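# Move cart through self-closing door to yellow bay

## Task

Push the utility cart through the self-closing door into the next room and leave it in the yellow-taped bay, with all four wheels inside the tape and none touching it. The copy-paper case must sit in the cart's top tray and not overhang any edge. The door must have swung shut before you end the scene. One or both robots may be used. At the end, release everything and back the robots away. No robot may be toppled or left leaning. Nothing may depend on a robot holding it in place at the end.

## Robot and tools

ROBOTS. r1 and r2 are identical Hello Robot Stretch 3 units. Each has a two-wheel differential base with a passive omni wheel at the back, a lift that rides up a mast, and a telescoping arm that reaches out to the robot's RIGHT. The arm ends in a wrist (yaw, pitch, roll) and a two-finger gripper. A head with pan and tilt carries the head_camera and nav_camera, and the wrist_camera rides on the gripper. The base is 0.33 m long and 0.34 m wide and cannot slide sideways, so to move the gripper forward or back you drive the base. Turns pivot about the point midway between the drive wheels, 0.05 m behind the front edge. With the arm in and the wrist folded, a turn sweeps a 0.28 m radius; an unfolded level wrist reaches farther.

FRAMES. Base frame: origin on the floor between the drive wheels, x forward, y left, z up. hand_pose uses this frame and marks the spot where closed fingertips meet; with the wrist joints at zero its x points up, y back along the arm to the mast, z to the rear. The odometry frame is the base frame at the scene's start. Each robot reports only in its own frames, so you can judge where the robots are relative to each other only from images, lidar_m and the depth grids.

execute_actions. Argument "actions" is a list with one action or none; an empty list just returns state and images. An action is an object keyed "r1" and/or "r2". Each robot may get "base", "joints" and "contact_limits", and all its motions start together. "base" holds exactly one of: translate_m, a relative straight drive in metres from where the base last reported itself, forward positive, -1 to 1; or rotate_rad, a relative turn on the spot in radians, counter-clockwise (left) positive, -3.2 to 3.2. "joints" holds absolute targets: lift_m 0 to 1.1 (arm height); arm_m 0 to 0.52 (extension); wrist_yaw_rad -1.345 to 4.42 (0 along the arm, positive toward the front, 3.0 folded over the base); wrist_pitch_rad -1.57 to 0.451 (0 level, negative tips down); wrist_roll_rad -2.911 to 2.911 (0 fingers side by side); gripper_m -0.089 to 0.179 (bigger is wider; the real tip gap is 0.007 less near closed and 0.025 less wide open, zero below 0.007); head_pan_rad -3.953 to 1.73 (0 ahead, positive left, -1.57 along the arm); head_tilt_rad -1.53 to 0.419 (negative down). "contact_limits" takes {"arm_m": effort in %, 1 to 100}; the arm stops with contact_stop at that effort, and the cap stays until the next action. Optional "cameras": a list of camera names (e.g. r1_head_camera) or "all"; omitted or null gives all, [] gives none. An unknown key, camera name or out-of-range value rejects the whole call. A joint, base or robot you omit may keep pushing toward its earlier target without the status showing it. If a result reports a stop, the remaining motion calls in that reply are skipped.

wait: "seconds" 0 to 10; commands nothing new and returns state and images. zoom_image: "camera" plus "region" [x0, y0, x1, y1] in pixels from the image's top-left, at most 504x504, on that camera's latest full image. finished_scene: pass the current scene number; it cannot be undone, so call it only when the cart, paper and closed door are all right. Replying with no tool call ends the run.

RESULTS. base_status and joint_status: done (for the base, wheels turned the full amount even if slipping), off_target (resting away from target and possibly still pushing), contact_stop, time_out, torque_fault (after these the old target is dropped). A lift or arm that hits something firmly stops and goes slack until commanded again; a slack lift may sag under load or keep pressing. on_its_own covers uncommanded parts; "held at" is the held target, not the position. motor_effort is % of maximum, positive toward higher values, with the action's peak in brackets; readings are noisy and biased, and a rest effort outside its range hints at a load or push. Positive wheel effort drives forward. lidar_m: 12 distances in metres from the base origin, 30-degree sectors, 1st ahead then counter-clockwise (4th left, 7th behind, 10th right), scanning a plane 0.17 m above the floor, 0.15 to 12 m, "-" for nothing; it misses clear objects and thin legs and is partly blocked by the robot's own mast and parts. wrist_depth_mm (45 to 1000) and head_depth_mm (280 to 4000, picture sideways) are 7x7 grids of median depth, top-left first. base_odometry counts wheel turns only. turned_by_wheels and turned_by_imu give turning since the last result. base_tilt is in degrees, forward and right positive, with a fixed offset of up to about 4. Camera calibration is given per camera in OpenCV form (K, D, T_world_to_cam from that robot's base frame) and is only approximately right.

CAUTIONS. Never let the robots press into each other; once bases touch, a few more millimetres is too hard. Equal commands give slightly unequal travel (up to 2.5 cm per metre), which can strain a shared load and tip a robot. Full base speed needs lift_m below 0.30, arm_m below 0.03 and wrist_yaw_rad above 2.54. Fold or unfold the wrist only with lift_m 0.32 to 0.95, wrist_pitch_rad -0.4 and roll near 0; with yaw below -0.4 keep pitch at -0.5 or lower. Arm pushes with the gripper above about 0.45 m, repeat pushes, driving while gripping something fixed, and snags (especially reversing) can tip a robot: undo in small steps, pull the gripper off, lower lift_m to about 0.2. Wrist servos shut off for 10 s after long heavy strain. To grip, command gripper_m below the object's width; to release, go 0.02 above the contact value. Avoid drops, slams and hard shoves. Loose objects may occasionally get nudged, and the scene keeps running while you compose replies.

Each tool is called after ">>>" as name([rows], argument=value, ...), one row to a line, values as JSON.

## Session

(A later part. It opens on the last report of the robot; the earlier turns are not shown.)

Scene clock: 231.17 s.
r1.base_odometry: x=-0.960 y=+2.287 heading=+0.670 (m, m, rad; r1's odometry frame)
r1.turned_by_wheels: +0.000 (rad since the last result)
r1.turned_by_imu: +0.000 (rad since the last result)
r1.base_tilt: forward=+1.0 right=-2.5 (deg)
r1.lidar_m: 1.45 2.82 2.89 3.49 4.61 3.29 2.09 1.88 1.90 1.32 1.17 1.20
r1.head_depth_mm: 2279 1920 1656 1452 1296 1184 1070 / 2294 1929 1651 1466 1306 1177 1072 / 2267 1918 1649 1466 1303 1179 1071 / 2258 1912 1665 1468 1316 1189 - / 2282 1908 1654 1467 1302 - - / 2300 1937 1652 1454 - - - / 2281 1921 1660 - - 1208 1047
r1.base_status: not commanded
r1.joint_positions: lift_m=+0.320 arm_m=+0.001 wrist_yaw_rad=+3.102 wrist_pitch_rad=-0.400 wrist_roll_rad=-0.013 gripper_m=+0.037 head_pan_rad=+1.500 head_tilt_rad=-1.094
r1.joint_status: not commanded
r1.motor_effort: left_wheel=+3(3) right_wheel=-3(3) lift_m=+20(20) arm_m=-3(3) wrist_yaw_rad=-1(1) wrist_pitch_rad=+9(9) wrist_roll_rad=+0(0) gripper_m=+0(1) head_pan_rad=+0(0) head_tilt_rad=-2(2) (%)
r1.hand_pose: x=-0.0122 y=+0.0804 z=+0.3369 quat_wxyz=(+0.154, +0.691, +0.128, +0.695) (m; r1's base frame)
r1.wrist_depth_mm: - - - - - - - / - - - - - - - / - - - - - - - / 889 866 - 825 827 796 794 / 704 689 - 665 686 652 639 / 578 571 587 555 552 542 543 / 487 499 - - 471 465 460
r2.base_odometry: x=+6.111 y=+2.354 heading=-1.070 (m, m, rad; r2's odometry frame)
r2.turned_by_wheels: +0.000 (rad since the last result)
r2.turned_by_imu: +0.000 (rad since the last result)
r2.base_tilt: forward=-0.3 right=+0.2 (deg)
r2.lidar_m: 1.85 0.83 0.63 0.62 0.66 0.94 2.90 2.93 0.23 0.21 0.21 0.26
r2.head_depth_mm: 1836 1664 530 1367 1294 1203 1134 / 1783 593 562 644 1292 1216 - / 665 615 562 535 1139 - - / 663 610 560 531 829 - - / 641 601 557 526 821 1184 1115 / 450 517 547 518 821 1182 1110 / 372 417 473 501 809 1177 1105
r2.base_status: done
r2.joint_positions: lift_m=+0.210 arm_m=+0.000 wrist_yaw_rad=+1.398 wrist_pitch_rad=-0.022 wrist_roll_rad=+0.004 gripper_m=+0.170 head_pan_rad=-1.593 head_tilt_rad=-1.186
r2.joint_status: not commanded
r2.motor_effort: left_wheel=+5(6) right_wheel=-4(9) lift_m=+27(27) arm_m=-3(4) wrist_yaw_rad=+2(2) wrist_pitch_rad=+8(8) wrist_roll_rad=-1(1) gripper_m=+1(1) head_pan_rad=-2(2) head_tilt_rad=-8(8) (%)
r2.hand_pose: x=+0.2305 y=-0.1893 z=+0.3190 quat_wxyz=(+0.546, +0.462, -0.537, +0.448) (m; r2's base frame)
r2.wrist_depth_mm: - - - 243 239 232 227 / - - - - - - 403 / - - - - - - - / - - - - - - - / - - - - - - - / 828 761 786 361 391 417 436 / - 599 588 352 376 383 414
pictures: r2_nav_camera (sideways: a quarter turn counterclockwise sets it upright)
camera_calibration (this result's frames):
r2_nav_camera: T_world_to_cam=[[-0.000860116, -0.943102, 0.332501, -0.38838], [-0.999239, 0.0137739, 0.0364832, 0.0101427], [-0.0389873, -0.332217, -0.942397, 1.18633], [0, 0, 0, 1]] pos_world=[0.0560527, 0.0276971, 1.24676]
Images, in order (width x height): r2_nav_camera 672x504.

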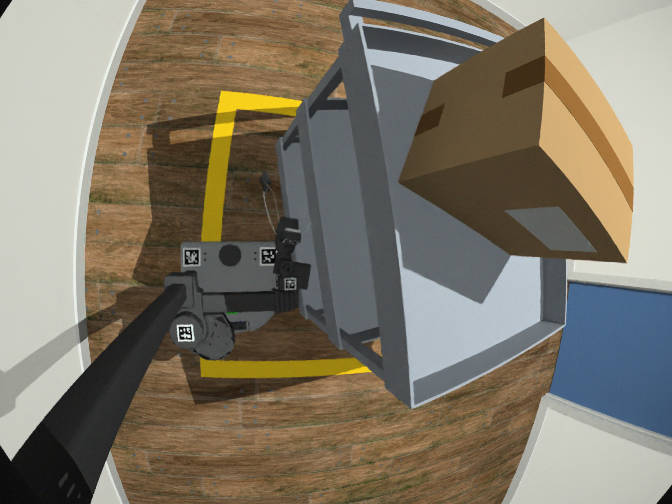

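>>> execute_actions([
  {"r2":{"base":{"rotate_rad":-0.3},"joints":{"gripper_m":0.02,"wrist_yaw_rad":2.0,"head_pan_rad":-0.2,"head_tilt_rad":-0.8}}},
], cameras=[])

>>> execute_actions([
  {"r2":{"base":{"translate_m":-0.8}}},
], cameras=[])

>>> execute_actions([
  {"r2":{"joints":{"wrist_yaw_rad":1.3,"lift_m":0.1,"arm_m":0.1,"gripper_m":0.17}}},
], cameras=["r2_nav_camera","r2_wrist_camera"])

Scene clock: 236.30 s.
r1.base_odometry: x=-0.960 y=+2.287 heading=+0.670 (m, m, rad; r1's odometry frame)
r1.turned_by_wheels: +0.000 (rad since the last result)
r1.turned_by_imu: +0.001 (rad since the last result)
r1.base_tilt: forward=+0.9 right=-2.5 (deg)
r1.lidar_m: 1.45 2.81 2.88 3.49 4.59 3.32 2.09 1.88 1.89 1.32 1.17 1.20
r1.head_depth_mm: 2289 1913 1665 1447 1301 1182 1071 / 2275 1915 1665 1453 1302 1176 1078 / 2281 1911 1661 1457 1304 1178 1071 / 2285 1948 1653 1471 1305 1187 - / 2271 1919 1643 1455 1318 - - / 2302 1906 1665 1457 - - - / 2323 1940 1663 - - 1206 1045
r1.base_status: not commanded
r1.joint_positions: lift_m=+0.320 arm_m=+0.001 wrist_yaw_rad=+3.102 wrist_pitch_rad=-0.400 wrist_roll_rad=-0.013 gripper_m=+0.037 head_pan_rad=+1.500 head_tilt_rad=-1.094
r1.joint_status: not commanded
r1.motor_effort: left_wheel=+3(3) right_wheel=-3(3) lift_m=+20(20) arm_m=-3(3) wrist_yaw_rad=-2(1) wrist_pitch_rad=+9(9) wrist_roll_rad=+0(1) gripper_m=-1(0) head_pan_rad=+0(0) head_tilt_rad=-2(2) (%)
r1.hand_pose: x=-0.0122 y=+0.0804 z=+0.3369 quat_wxyz=(+0.154, +0.691, +0.128, +0.695) (m; r1's base frame)
r1.wrist_depth_mm: - - - - - - - / - - - - - - - / - - - - - - - / 895 850 - 842 824 800 795 / 698 694 - 667 685 648 646 / 577 574 587 554 553 546 535 / 489 499 - - 471 465 461
r2.base_odometry: x=+6.111 y=+2.354 heading=-1.369 (m, m, rad; r2's odometry frame)
r2.turned_by_wheels: -0.300 (rad since the last result)
r2.turned_by_imu: -0.304 (rad since the last result)
r2.base_tilt: forward=-0.4 right=+0.2 (deg)
r2.lidar_m: 0.32 1.19 0.71 0.62 0.62 0.72 1.30 2.89 0.28 0.21 0.21 0.22
r2.head_depth_mm: 2244 2429 381 360 400 484 421 / 2100 2320 450 475 500 490 706 / 1967 2293 2231 652 577 495 742 / 1874 2187 2237 641 576 823 1013 / 1788 2048 2212 614 660 1228 1129 / 1696 1918 2110 1735 1508 1296 1146 / 1640 1809 2047 1769 1494 1287 1141
r2.base_status: done
r2.joint_positions: lift_m=+0.210 arm_m=+0.000 wrist_yaw_rad=+1.998 wrist_pitch_rad=-0.022 wrist_roll_rad=+0.004 gripper_m=+0.020 head_pan_rad=-0.207 head_tilt_rad=-0.804
r2.joint_status: all done
r2.motor_effort: left_wheel=+4(11) right_wheel=-4(7) lift_m=+27(28) arm_m=-4(4) wrist_yaw_rad=+3(2) wrist_pitch_rad=+8(8) wrist_roll_rad=-1(1) gripper_m=+0(98) head_pan_rad=+2(40) head_tilt_rad=+2(27) (%)
r2.hand_pose: x=+0.2113 y=-0.0395 z=+0.3190 quat_wxyz=(+0.389, +0.600, -0.376, +0.589) (m; r2's base frame)
r2.wrist_depth_mm: 743 - - - 299 232 228 / 740 - - - - - - / 742 - - - - - - / 749 - - - - - - / 752 959 - - - - - / 740 773 799 822 361 371 377 / 595 599 567 583 375 376 377
pictures: none
No camera images: the call's "cameras" was empty. Leave "cameras" out to get every camera's image.

Scene clock: 245.50 s.
r1.base_odometry: x=-0.960 y=+2.287 heading=+0.670 (m, m, rad; r1's odometry frame)
r1.turned_by_wheels: +0.000 (rad since the last result)
r1.turned_by_imu: +0.001 (rad since the last result)
r1.base_tilt: forward=+0.8 right=-2.5 (deg)
r1.lidar_m: 1.45 2.81 2.88 3.49 4.60 3.31 2.09 1.89 1.90 1.31 1.18 1.19
r1.head_depth_mm: 2277 1917 1673 1453 1306 1177 1075 / 2278 1933 1651 1445 1303 1169 1077 / 2277 1927 1657 1462 1303 1177 1072 / 2301 1922 1653 1457 1303 1191 - / 2300 1939 1671 1461 1307 - - / 2297 1921 1677 1454 - - - / 2293 1950 1668 - - 1203 1048
r1.base_status: not commanded
r1.joint_positions: lift_m=+0.320 arm_m=+0.001 wrist_yaw_rad=+3.102 wrist_pitch_rad=-0.400 wrist_roll_rad=-0.013 gripper_m=+0.037 head_pan_rad=+1.500 head_tilt_rad=-1.094
r1.joint_status: not commanded
r1.motor_effort: left_wheel=+3(4) right_wheel=-3(3) lift_m=+20(20) arm_m=-3(3) wrist_yaw_rad=-2(2) wrist_pitch_rad=+9(9) wrist_roll_rad=+0(1) gripper_m=+0(1) head_pan_rad=+0(0) head_tilt_rad=-2(2) (%)
r1.hand_pose: x=-0.0122 y=+0.0804 z=+0.3369 quat_wxyz=(+0.154, +0.691, +0.128, +0.695) (m; r1's base frame)
r1.wrist_depth_mm: - - - - - - - / - - - - - - - / - - - - - - - / 893 857 - 841 821 792 792 / 705 685 - 675 690 657 636 / 578 567 582 549 547 545 533 / 493 500 - - 467 465 460
r2.base_odometry: x=+5.951 y=+3.138 heading=-1.369 (m, m, rad; r2's odometry frame)
r2.turned_by_wheels: +0.000 (rad since the last result)
r2.turned_by_imu: -0.003 (rad since the last result)
r2.base_tilt: forward=-0.4 right=+0.2 (deg)
r2.lidar_m: 0.85 0.83 0.49 0.43 0.43 0.50 0.90 2.12 2.47 2.38 2.47 0.74
r2.head_depth_mm: 2881 1072 1304 1765 1530 1318 1164 / 947 1061 1290 1446 1496 1307 1158 / 921 1016 871 1090 1430 1308 1148 / 907 996 1314 1234 1424 1307 1147 / 1182 1003 1397 1610 1504 1308 1150 / 2367 1178 1998 1743 1498 1298 1144 / 2330 2581 2186 1769 1493 1291 1138
r2.base_status: done
r2.joint_positions: lift_m=+0.210 arm_m=+0.000 wrist_yaw_rad=+1.998 wrist_pitch_rad=-0.022 wrist_roll_rad=+0.004 gripper_m=+0.020 head_pan_rad=-0.207 head_tilt_rad=-0.803
r2.joint_status: not commanded
r2.motor_effort: left_wheel=+4(6) right_wheel=-3(8) lift_m=+27(28) arm_m=-4(3) wrist_yaw_rad=+3(2) wrist_pitch_rad=+8(8) wrist_roll_rad=-1(1) gripper_m=+0(0) head_pan_rad=+3(3) head_tilt_rad=+1(2) (%)
r2.hand_pose: x=+0.2113 y=-0.0394 z=+0.3190 quat_wxyz=(+0.389, +0.600, -0.376, +0.589) (m; r2's base frame)
r2.wrist_depth_mm: 551 736 - - - - - / 557 746 - - - 796 560 / 564 751 - - - - - / 571 758 - - - - - / 572 767 - - - 810 541 / 577 726 800 801 813 829 517 / 555 606 578 580 580 626 556
pictures: none
No camera images: the call's "cameras" was empty. Leave "cameras" out to get every camera's image.

Scene clock: 247.50 s.
r1.base_odometry: x=-0.960 y=+2.287 heading=+0.670 (m, m, rad; r1's odometry frame)
r1.turned_by_wheels: +0.000 (rad since the last result)
r1.turned_by_imu: +0.000 (rad since the last result)
r1.base_tilt: forward=+0.8 right=-2.4 (deg)
r1.lidar_m: 1.45 2.82 2.89 3.51 4.61 3.33 2.09 1.89 1.89 1.32 1.17 1.20
r1.head_depth_mm: 2301 1912 1670 1465 1307 1178 1072 / 2300 1934 1664 1462 1292 1179 1073 / 2264 1928 1659 1451 1292 1179 1076 / 2295 1914 1660 1466 1308 1192 - / 2282 1923 1660 1447 1307 - - / 2285 1932 1651 1468 - - - / 2286 1930 1662 - - 1206 1046
r1.base_status: not commanded
r1.joint_positions: lift_m=+0.320 arm_m=+0.001 wrist_yaw_rad=+3.102 wrist_pitch_rad=-0.400 wrist_roll_rad=-0.013 gripper_m=+0.037 head_pan_rad=+1.500 head_tilt_rad=-1.094
r1.joint_status: not commanded
r1.motor_effort: left_wheel=+3(3) right_wheel=-4(4) lift_m=+20(20) arm_m=-3(3) wrist_yaw_rad=-1(1) wrist_pitch_rad=+9(9) wrist_roll_rad=+0(0) gripper_m=-1(0) head_pan_rad=+0(0) head_tilt_rad=-3(2) (%)
r1.hand_pose: x=-0.0122 y=+0.0804 z=+0.3369 quat_wxyz=(+0.154, +0.691, +0.128, +0.695) (m; r1's base frame)
r1.wrist_depth_mm: - - - - - - - / - - - - - - - / - - - - - - - / 872 875 - 845 821 812 791 / 696 692 - 673 679 646 637 / 576 567 589 553 552 540 532 / 489 499 - - 472 468 466
r2.base_odometry: x=+5.951 y=+3.138 heading=-1.369 (m, m, rad; r2's odometry frame)
r2.turned_by_wheels: +0.000 (rad since the last result)
r2.turned_by_imu: +0.000 (rad since the last result)
r2.base_tilt: forward=-0.3 right=+0.0 (deg)
r2.lidar_m: 0.85 0.83 0.49 0.43 0.43 0.50 0.90 2.11 2.48 2.42 2.47 0.74
r2.head_depth_mm: 2898 1065 1301 1761 1533 1315 1163 / 948 1064 1284 1460 1497 1306 1150 / 917 1017 867 1089 1426 1306 1144 / 900 995 1308 1242 1437 1302 1150 / 1102 1003 1395 1610 1504 1296 1145 / 2376 1181 2015 1725 1513 1298 1144 / 2322 2529 2169 1770 1494 1296 1142
r2.base_status: not commanded
r2.joint_positions: lift_m=+0.100 arm_m=+0.100 wrist_yaw_rad=+1.301 wrist_pitch_rad=-0.022 wrist_roll_rad=+0.004 gripper_m=+0.170 head_pan_rad=-0.207 head_tilt_rad=-0.803
r2.joint_status: all done
r2.motor_effort: left_wheel=+4(4) right_wheel=-3(3) lift_m=+23(22) arm_m=+4(4) wrist_yaw_rad=-1(3) wrist_pitch_rad=+8(7) wrist_roll_rad=-1(1) gripper_m=+0(99) head_pan_rad=+3(3) head_tilt_rad=+1(2) (%)
r2.hand_pose: x=+0.2250 y=-0.3127 z=+0.2092 quat_wxyz=(+0.567, +0.435, -0.559, +0.421) (m; r2's base frame)
r2.wrist_depth_mm: - 952 630 695 - - - / - - - - - - - / - - - - - - - / - - 635 730 - - - / 790 801 769 831 855 862 872 / 588 559 571 571 589 588 604 / - 428 438 434 440 447 476
pictures: r2_nav_camera (sideways: a quarter turn counterclockwise sets it upright), r2_wrist_camera
camera_calibration (this result's frames):
r2_nav_camera: T_world_to_cam=[[0.738629, -0.134195, 0.66062, -0.820316], [-0.21071, -0.976842, 0.0371616, 0.004431], [0.640335, -0.166648, -0.7498, 0.931873], [0, 0, 0, 1]] pos_world=[0.0101319, 0.0495412, 1.24047]
r2_wrist_camera: T_world_to_cam=[[-0.274571, -0.961411, 0.0173041, -0.242478], [-0.140086, 0.0221906, -0.989891, 0.294246], [0.951308, -0.274219, -0.140773, -0.105277], [0, 0, 0, 1]] pos_world=[0.0747934, -0.268519, 0.280647]
Images, in order (width x height): r2_nav_camera 672x504, r2_wrist_camera 644x364.

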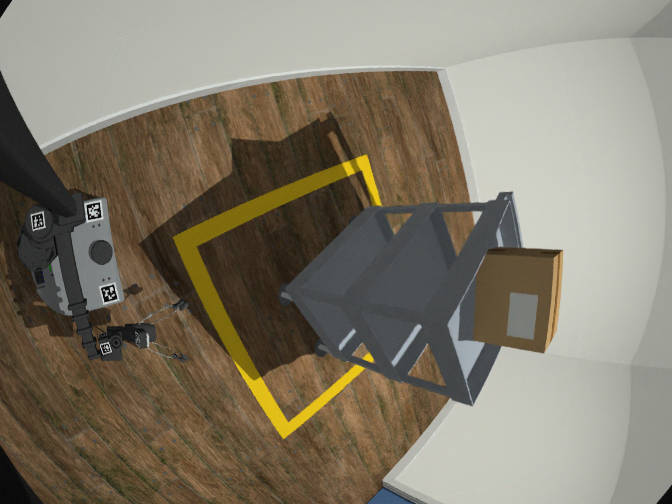

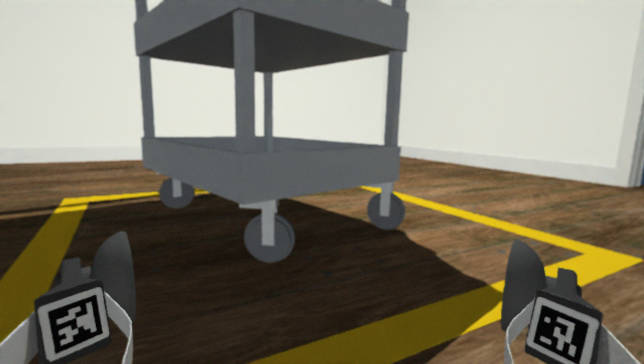

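>>> execute_actions([
  {"r2":{"base":{"translate_m":0.52},"joints":{"wrist_yaw_rad":1.57,"lift_m":0.21,"arm_m":0.16}}},
], cameras=[])

>>> execute_actions([
  {"r2":{"joints":{"gripper_m":-0.06}}},
], cameras=[])

>>> execute_actions([
  {"r2":{"base":{"translate_m":-0.11},"joints":{"arm_m":0.12}}},
], cameras=[])

>>> execute_actions([
  {"r2":{"joints":{"gripper_m":0.15}}},
], cameras=[])

>>> execute_actions([
  {"r2":{"base":{"translate_m":-0.5}}},
], cameras=["r2_nav_camera","r2_wrist_camera"])

Scene clock: 259.43 s.
r1.base_odometry: x=-0.960 y=+2.287 heading=+0.670 (m, m, rad; r1's odometry frame)
r1.turned_by_wheels: +0.000 (rad since the last result)
r1.turned_by_imu: +0.001 (rad since the last result)
r1.base_tilt: forward=+0.9 right=-2.4 (deg)
r1.lidar_m: 1.45 2.81 2.88 3.50 4.60 3.32 2.09 1.88 1.89 1.32 1.18 1.19
r1.head_depth_mm: 2320 1928 1668 1453 1306 1177 1063 / 2306 1929 1659 1461 1303 1175 1074 / 2282 1921 1651 1467 1301 1182 1073 / 2275 1936 1657 1462 1306 1187 - / 2280 1916 1676 1461 1322 - - / 2327 1917 1649 1458 - - - / 2276 1945 1652 - - 1210 1046
r1.base_status: not commanded
r1.joint_positions: lift_m=+0.320 arm_m=+0.001 wrist_yaw_rad=+3.102 wrist_pitch_rad=-0.400 wrist_roll_rad=-0.013 gripper_m=+0.037 head_pan_rad=+1.500 head_tilt_rad=-1.094
r1.joint_status: not commanded
r1.motor_effort: left_wheel=+3(3) right_wheel=-2(3) lift_m=+20(20) arm_m=-3(3) wrist_yaw_rad=-1(2) wrist_pitch_rad=+9(9) wrist_roll_rad=-1(1) gripper_m=+0(0) head_pan_rad=+0(0) head_tilt_rad=-2(2) (%)
r1.hand_pose: x=-0.0122 y=+0.0804 z=+0.3369 quat_wxyz=(+0.154, +0.691, +0.128, +0.695) (m; r1's base frame)
r1.wrist_depth_mm: - - - - - - - / - - - - - - - / - - - - - - - / 891 874 - 839 816 810 803 / 693 694 - 658 677 647 640 / 573 567 589 561 553 547 533 / 493 500 - - 470 460 458
r2.base_odometry: x=+6.055 y=+2.629 heading=-1.369 (m, m, rad; r2's odometry frame)
r2.turned_by_wheels: +0.000 (rad since the last result)
r2.turned_by_imu: +0.002 (rad since the last result)
r2.base_tilt: forward=-0.5 right=+0.3 (deg)
r2.lidar_m: 0.50 1.07 0.63 0.55 0.55 0.65 1.16 2.62 2.59 2.34 0.33 0.35
r2.head_depth_mm: 2407 530 608 680 570 801 770 / 2284 526 597 671 569 828 984 / 2171 531 598 655 918 876 1095 / 2146 886 791 673 977 1178 1146 / 2051 2289 800 1002 1188 1283 1148 / 1959 2209 794 1751 1497 1297 1146 / 1861 2078 2170 1784 1485 1298 1150
r2.base_status: done
r2.joint_positions: lift_m=+0.210 arm_m=+0.160 wrist_yaw_rad=+1.568 wrist_pitch_rad=-0.022 wrist_roll_rad=+0.004 gripper_m=+0.170 head_pan_rad=-0.207 head_tilt_rad=-0.803
r2.joint_status: all done
r2.motor_effort: left_wheel=+4(11) right_wheel=-3(4) lift_m=+29(32) arm_m=+4(3) wrist_yaw_rad=+2(2) wrist_pitch_rad=+8(7) wrist_roll_rad=-1(1) gripper_m=+0(1) head_pan_rad=+3(2) head_tilt_rad=+2(1) (%)
r2.hand_pose: x=+0.2343 y=-0.3052 z=+0.3189 quat_wxyz=(+0.505, +0.506, -0.496, +0.493) (m; r2's base frame)
r2.wrist_depth_mm: - - 248 81 218 235 229 / - - 537 83 487 479 - / - - - 86 - - - / - - - 88 - - - / - - 652 91 659 - - / 816 743 460 93 500 506 412 / - 597 357 96 384 377 387
pictures: none
No camera images: the call's "cameras" was empty. Leave "cameras" out to get every camera's image.

Scene clock: 262.23 s.
r1.base_odometry: x=-0.960 y=+2.287 heading=+0.670 (m, m, rad; r1's odometry frame)
r1.turned_by_wheels: +0.000 (rad since the last result)
r1.turned_by_imu: +0.000 (rad since the last result)
r1.base_tilt: forward=+1.0 right=-2.4 (deg)
r1.lidar_m: 1.45 2.82 2.89 3.50 4.60 3.31 2.09 1.88 1.89 1.31 1.18 1.20
r1.head_depth_mm: 2290 1945 1659 1456 1304 1178 1068 / 2285 1942 1657 1460 1304 1181 1073 / 2269 1899 1657 1451 1301 1171 1067 / 2292 1909 1665 1471 1301 1195 - / 2283 1908 1665 1466 1305 - - / 2283 1920 1661 1451 - - - / 2252 1920 1671 - - 1205 1049
r1.base_status: not commanded
r1.joint_positions: lift_m=+0.320 arm_m=+0.001 wrist_yaw_rad=+3.102 wrist_pitch_rad=-0.400 wrist_roll_rad=-0.013 gripper_m=+0.037 head_pan_rad=+1.500 head_tilt_rad=-1.094
r1.joint_status: not commanded
r1.motor_effort: left_wheel=+3(4) right_wheel=-4(3) lift_m=+20(20) arm_m=-3(3) wrist_yaw_rad=-2(2) wrist_pitch_rad=+9(9) wrist_roll_rad=-1(0) gripper_m=-1(1) head_pan_rad=+0(0) head_tilt_rad=-2(2) (%)
r1.hand_pose: x=-0.0122 y=+0.0804 z=+0.3369 quat_wxyz=(+0.154, +0.691, +0.128, +0.695) (m; r1's base frame)
r1.wrist_depth_mm: - - - - - - - / - - - - - - - / - - - - - - - / 895 891 - 832 814 812 790 / 692 682 - 669 679 651 646 / 579 570 584 557 547 542 535 / 488 502 - - 473 470 461
r2.base_odometry: x=+6.055 y=+2.629 heading=-1.369 (m, m, rad; r2's odometry frame)
r2.turned_by_wheels: +0.000 (rad since the last result)
r2.turned_by_imu: +0.000 (rad since the last result)
r2.base_tilt: forward=-0.4 right=+0.2 (deg)
r2.lidar_m: 0.50 1.07 0.63 0.55 0.55 0.65 1.16 2.62 2.59 2.34 0.33 0.35
r2.head_depth_mm: 2423 529 610 680 569 801 774 / 2264 524 597 671 567 830 983 / 2142 531 600 651 920 878 1103 / 2137 874 791 681 974 1172 1150 / 2047 2299 802 1003 1188 1273 1146 / 1947 2194 795 1743 1510 1295 1141 / 1881 2091 2187 1776 1492 1295 1144
r2.base_status: not commanded
r2.joint_positions: lift_m=+0.210 arm_m=+0.160 wrist_yaw_rad=+1.570 wrist_pitch_rad=-0.022 wrist_roll_rad=+0.004 gripper_m=-0.057 head_pan_rad=-0.207 head_tilt_rad=-0.803
r2.joint_status: all done
r2.motor_effort: left_wheel=+3(4) right_wheel=-3(3) lift_m=+29(29) arm_m=+2(4) wrist_yaw_rad=+1(2) wrist_pitch_rad=+7(8) wrist_roll_rad=-1(1) gripper_m=-82(98) head_pan_rad=+3(3) head_tilt_rad=+1(1) (%)
r2.hand_pose: x=+0.2343 y=-0.3050 z=+0.3189 quat_wxyz=(+0.505, +0.506, -0.495, +0.493) (m; r2's base frame)
r2.wrist_depth_mm: - - 247 82 238 235 230 / - - 541 84 487 479 - / - - - 86 - - - / - - - 89 - - - / - - 648 91 674 - - / 768 769 - 94 - 473 421 / 593 597 345 97 361 380 387
pictures: none
No camera images: the call's "cameras" was empty. Leave "cameras" out to get every camera's image.

Scene clock: 264.30 s.
r1.base_odometry: x=-0.960 y=+2.287 heading=+0.670 (m, m, rad; r1's odometry frame)
r1.turned_by_wheels: +0.000 (rad since the last result)
r1.turned_by_imu: +0.000 (rad since the last result)
r1.base_tilt: forward=+0.9 right=-2.4 (deg)
r1.lidar_m: 1.45 2.81 2.89 3.51 4.58 3.30 2.09 1.88 1.89 1.32 1.17 1.20
r1.head_depth_mm: 2278 1921 1661 1454 1311 1169 1072 / 2274 1914 1642 1457 1302 1179 1074 / 2295 1921 1674 1462 1314 1181 1072 / 2303 1911 1673 1466 1304 1201 - / 2292 1925 1653 1472 1300 - - / 2274 1937 1649 1467 - - - / 2293 1917 1646 - - 1197 1043
r1.base_status: not commanded
r1.joint_positions: lift_m=+0.320 arm_m=+0.001 wrist_yaw_rad=+3.102 wrist_pitch_rad=-0.400 wrist_roll_rad=-0.013 gripper_m=+0.037 head_pan_rad=+1.500 head_tilt_rad=-1.094
r1.joint_status: not commanded
r1.motor_effort: left_wheel=+4(4) right_wheel=-3(3) lift_m=+20(20) arm_m=-3(3) wrist_yaw_rad=-1(1) wrist_pitch_rad=+9(9) wrist_roll_rad=-1(1) gripper_m=+0(0) head_pan_rad=+0(0) head_tilt_rad=-2(2) (%)
r1.hand_pose: x=-0.0122 y=+0.0804 z=+0.3369 quat_wxyz=(+0.154, +0.691, +0.128, +0.695) (m; r1's base frame)
r1.wrist_depth_mm: - - - - - - - / - - - - - - - / - - - - - - - / 887 876 - 848 817 818 805 / 701 684 - 672 673 642 638 / 575 573 586 551 553 542 532 / 490 501 - - 471 465 457
r2.base_odometry: x=+6.033 y=+2.736 heading=-1.369 (m, m, rad; r2's odometry frame)
r2.turned_by_wheels: +0.000 (rad since the last result)
r2.turned_by_imu: +0.000 (rad since the last result)
r2.base_tilt: forward=-0.3 right=+0.2 (deg)
r2.lidar_m: 0.47 1.02 0.60 0.53 0.53 0.62 1.11 2.52 2.61 2.36 0.30 0.32
r2.head_depth_mm: 2534 552 636 693 582 521 1141 / 2369 543 627 690 546 815 761 / 2257 536 615 684 619 846 1048 / 2202 578 657 663 953 1158 1152 / 2169 2364 827 1045 1019 1282 1152 / 2055 2303 798 1681 1476 1295 1144 / 1964 2206 2132 1770 1505 1299 1146
r2.base_status: done
r2.joint_positions: lift_m=+0.210 arm_m=+0.120 wrist_yaw_rad=+1.586 wrist_pitch_rad=-0.020 wrist_roll_rad=+0.003 gripper_m=-0.050 head_pan_rad=-0.207 head_tilt_rad=-0.802
r2.joint_status: all done
r2.on_its_own: gripper_m is held at -0.052, not at your -0.060, by its stall guard, which is still easing; wrist_yaw_rad is at rest, and its effort (-18) is outside its rest range (-12 to +12)
r2.motor_effort: left_wheel=+10(22) right_wheel=-14(53) lift_m=+29(29) arm_m=-1(5) wrist_yaw_rad=-18(28) wrist_pitch_rad=+7(8) wrist_roll_rad=+0(0) gripper_m=-41(64) head_pan_rad=+2(3) head_tilt_rad=+1(1) (%)
r2.hand_pose: x=+0.2343 y=-0.2613 z=+0.3193 quat_wxyz=(+0.501, +0.510, -0.491, +0.498) (m; r2's base frame)
r2.wrist_depth_mm: - - 256 109 236 234 228 / - - 532 112 490 474 - / - - - 115 - - - / - - - 118 - - - / - - 684 121 679 611 - / 791 810 468 123 507 503 428 / 597 608 315 128 370 383 388
pictures: none
No camera images: the call's "cameras" was empty. Leave "cameras" out to get every camera's image.

Scene clock: 266.80 s.
r1.base_odometry: x=-0.960 y=+2.287 heading=+0.670 (m, m, rad; r1's odometry frame)
r1.turned_by_wheels: +0.000 (rad since the last result)
r1.turned_by_imu: +0.000 (rad since the last result)
r1.base_tilt: forward=+0.9 right=-2.5 (deg)
r1.lidar_m: 1.45 2.82 2.88 3.52 4.59 3.31 2.09 1.88 1.89 1.32 1.18 1.20
r1.head_depth_mm: 2300 1931 1666 1460 1304 1179 1070 / 2291 1922 1658 1456 1308 1169 1070 / 2296 1927 1639 1467 1303 1181 1074 / 2267 1916 1656 1462 1311 1197 - / 2293 1922 1654 1457 1297 - - / 2309 1918 1677 1465 - - - / 2269 1927 1662 - - 1198 1046
r1.base_status: not commanded
r1.joint_positions: lift_m=+0.320 arm_m=+0.001 wrist_yaw_rad=+3.102 wrist_pitch_rad=-0.400 wrist_roll_rad=-0.013 gripper_m=+0.037 head_pan_rad=+1.500 head_tilt_rad=-1.094
r1.joint_status: not commanded
r1.motor_effort: left_wheel=+4(3) right_wheel=-3(3) lift_m=+20(20) arm_m=-3(3) wrist_yaw_rad=-1(2) wrist_pitch_rad=+9(9) wrist_roll_rad=-1(0) gripper_m=-1(2) head_pan_rad=+0(0) head_tilt_rad=-2(2) (%)
r1.hand_pose: x=-0.0122 y=+0.0804 z=+0.3369 quat_wxyz=(+0.154, +0.691, +0.128, +0.695) (m; r1's base frame)
r1.wrist_depth_mm: - - - - - - - / - - - - - - - / - - - - - - - / 883 878 - 836 825 816 782 / 700 691 - 664 685 650 644 / 583 570 585 563 550 540 540 / 492 500 - - 474 465 459
r2.base_odometry: x=+6.033 y=+2.736 heading=-1.369 (m, m, rad; r2's odometry frame)
r2.turned_by_wheels: +0.000 (rad since the last result)
r2.turned_by_imu: +0.000 (rad since the last result)
r2.base_tilt: forward=-0.4 right=+0.1 (deg)
r2.lidar_m: 0.47 1.02 0.60 0.53 0.53 0.62 1.10 2.52 2.61 2.36 0.30 0.32
r2.head_depth_mm: 2540 553 637 693 583 520 1140 / 2387 546 627 692 546 813 817 / 2237 536 617 683 622 845 1054 / 2188 571 656 662 955 1160 1147 / 2167 2344 830 1043 1020 1281 1149 / 2058 2280 797 1709 1469 1295 1137 / 1982 2199 2114 1770 1500 1289 1135
r2.base_status: not commanded
r2.joint_positions: lift_m=+0.210 arm_m=+0.120 wrist_yaw_rad=+1.570 wrist_pitch_rad=-0.021 wrist_roll_rad=+0.003 gripper_m=+0.150 head_pan_rad=-0.207 head_tilt_rad=-0.802
r2.joint_status: all done
r2.motor_effort: left_wheel=+5(11) right_wheel=-4(18) lift_m=+30(29) arm_m=-1(2) wrist_yaw_rad=+0(25) wrist_pitch_rad=+7(7) wrist_roll_rad=+0(1) gripper_m=+0(97) head_pan_rad=+3(3) head_tilt_rad=+1(1) (%)
r2.hand_pose: x=+0.2343 y=-0.2654 z=+0.3192 quat_wxyz=(+0.505, +0.506, -0.495, +0.494) (m; r2's base frame)
r2.wrist_depth_mm: - - 226 112 237 232 228 / - - 442 115 488 470 - / - - - 118 - - - / - - 701 121 - - - / - - 643 124 680 - - / 829 808 459 128 502 - 426 / 619 579 331 132 381 366 388
pictures: none
No camera images: the call's "cameras" was empty. Leave "cameras" out to get every camera's image.

Scene clock: 273.00 s.
r1.base_odometry: x=-0.960 y=+2.287 heading=+0.670 (m, m, rad; r1's odometry frame)
r1.turned_by_wheels: +0.000 (rad since the last result)
r1.turned_by_imu: +0.001 (rad since the last result)
r1.base_tilt: forward=+0.9 right=-2.5 (deg)
r1.lidar_m: 1.45 2.81 2.89 3.51 4.60 3.29 2.09 1.88 1.89 1.32 1.17 1.20
r1.head_depth_mm: 2295 1921 1660 1465 1296 1174 1072 / 2287 1904 1648 1467 1295 1174 1076 / 2254 1924 1661 1460 1302 1169 1073 / 2321 1926 1660 1454 1300 1189 - / 2321 1914 1662 1454 1312 - - / 2290 1924 1657 1459 - - - / 2318 1927 1657 - - 1204 1044
r1.base_status: not commanded
r1.joint_positions: lift_m=+0.320 arm_m=+0.001 wrist_yaw_rad=+3.102 wrist_pitch_rad=-0.400 wrist_roll_rad=-0.013 gripper_m=+0.037 head_pan_rad=+1.500 head_tilt_rad=-1.094
r1.joint_status: not commanded
r1.motor_effort: left_wheel=+3(4) right_wheel=-3(3) lift_m=+20(20) arm_m=-3(3) wrist_yaw_rad=-2(1) wrist_pitch_rad=+9(9) wrist_roll_rad=-1(0) gripper_m=-1(0) head_pan_rad=+0(0) head_tilt_rad=-2(2) (%)
r1.hand_pose: x=-0.0122 y=+0.0804 z=+0.3369 quat_wxyz=(+0.154, +0.691, +0.128, +0.695) (m; r1's base frame)
r1.wrist_depth_mm: - - - - - - - / - - - - - - - / - - - - - - - / 896 869 - 850 816 812 793 / 707 698 - 672 687 646 630 / 579 572 580 557 550 543 531 / 490 501 - - 470 467 458
r2.base_odometry: x=+5.932 y=+3.226 heading=-1.369 (m, m, rad; r2's odometry frame)
r2.turned_by_wheels: +0.000 (rad since the last result)
r2.turned_by_imu: -0.001 (rad since the last result)
r2.base_tilt: forward=-0.5 right=+0.1 (deg)
r2.lidar_m: 0.79 0.79 0.47 0.41 0.41 0.48 0.85 2.03 2.38 2.41 2.49 0.73
r2.head_depth_mm: 2969 1044 2106 1824 1522 1320 1163 / 3035 1068 1292 1446 1524 1318 1153 / 918 1015 882 1213 1429 1318 1168 / 905 1016 909 1160 1424 1303 1146 / 910 988 1346 1539 1470 1297 1146 / 2451 1175 1450 1695 1508 1302 1143 / 2387 2623 2183 1777 1508 1298 1146
r2.base_status: done
r2.joint_positions: lift_m=+0.210 arm_m=+0.120 wrist_yaw_rad=+1.570 wrist_pitch_rad=-0.021 wrist_roll_rad=+0.003 gripper_m=+0.150 head_pan_rad=-0.207 head_tilt_rad=-0.802
r2.joint_status: not commanded
r2.motor_effort: left_wheel=+4(7) right_wheel=-3(9) lift_m=+29(29) arm_m=-2(2) wrist_yaw_rad=+1(0) wrist_pitch_rad=+7(7) wrist_roll_rad=+0(0) gripper_m=+0(1) head_pan_rad=+3(3) head_tilt_rad=+1(1) (%)
r2.hand_pose: x=+0.2343 y=-0.2654 z=+0.3192 quat_wxyz=(+0.505, +0.506, -0.495, +0.494) (m; r2's base frame)
r2.wrist_depth_mm: - - - 695 - - - / - - - 614 672 - - / - - - - - - - / - - - - - - - / - - - 652 728 - - / 824 784 791 770 808 - 833 / 626 573 596 619 617 593 665
pictures: r2_nav_camera (sideways: a quarter turn counterclockwise sets it upright), r2_wrist_camera
camera_calibration (this result's frames):
r2_nav_camera: T_world_to_cam=[[0.737914, -0.13386, 0.661487, -0.821441], [-0.210518, -0.976884, 0.0371553, 0.0044379], [0.641222, -0.166672, -0.749036, 0.930874], [0, 0, 0, 1]] pos_world=[0.0101895, 0.0495276, 1.24047]
r2_wrist_camera: T_world_to_cam=[[-0.00939029, -0.999791, 0.0181658, -0.268955], [-0.139672, -0.0166771, -0.990057, 0.393081], [0.990153, -0.0118342, -0.139486, -0.0255255], [0, 0, 0, 1]] pos_world=[0.0776509, -0.262645, 0.390498]
Images, in order (width x height): r2_nav_camera 672x504, r2_wrist_camera 644x364.

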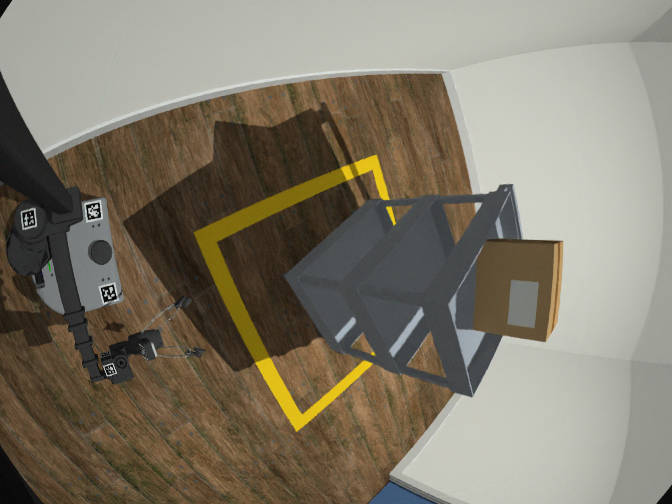

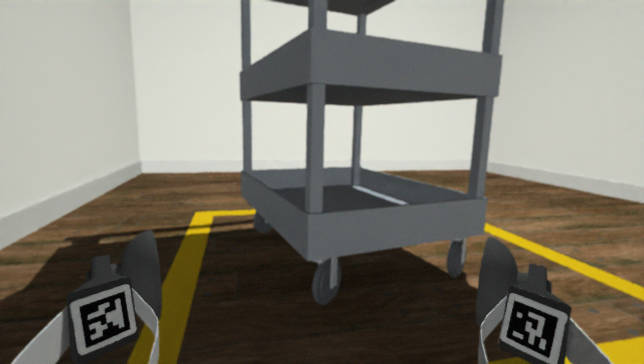

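>>> finished_scene(scene=2)

The scene is finished: the task was done.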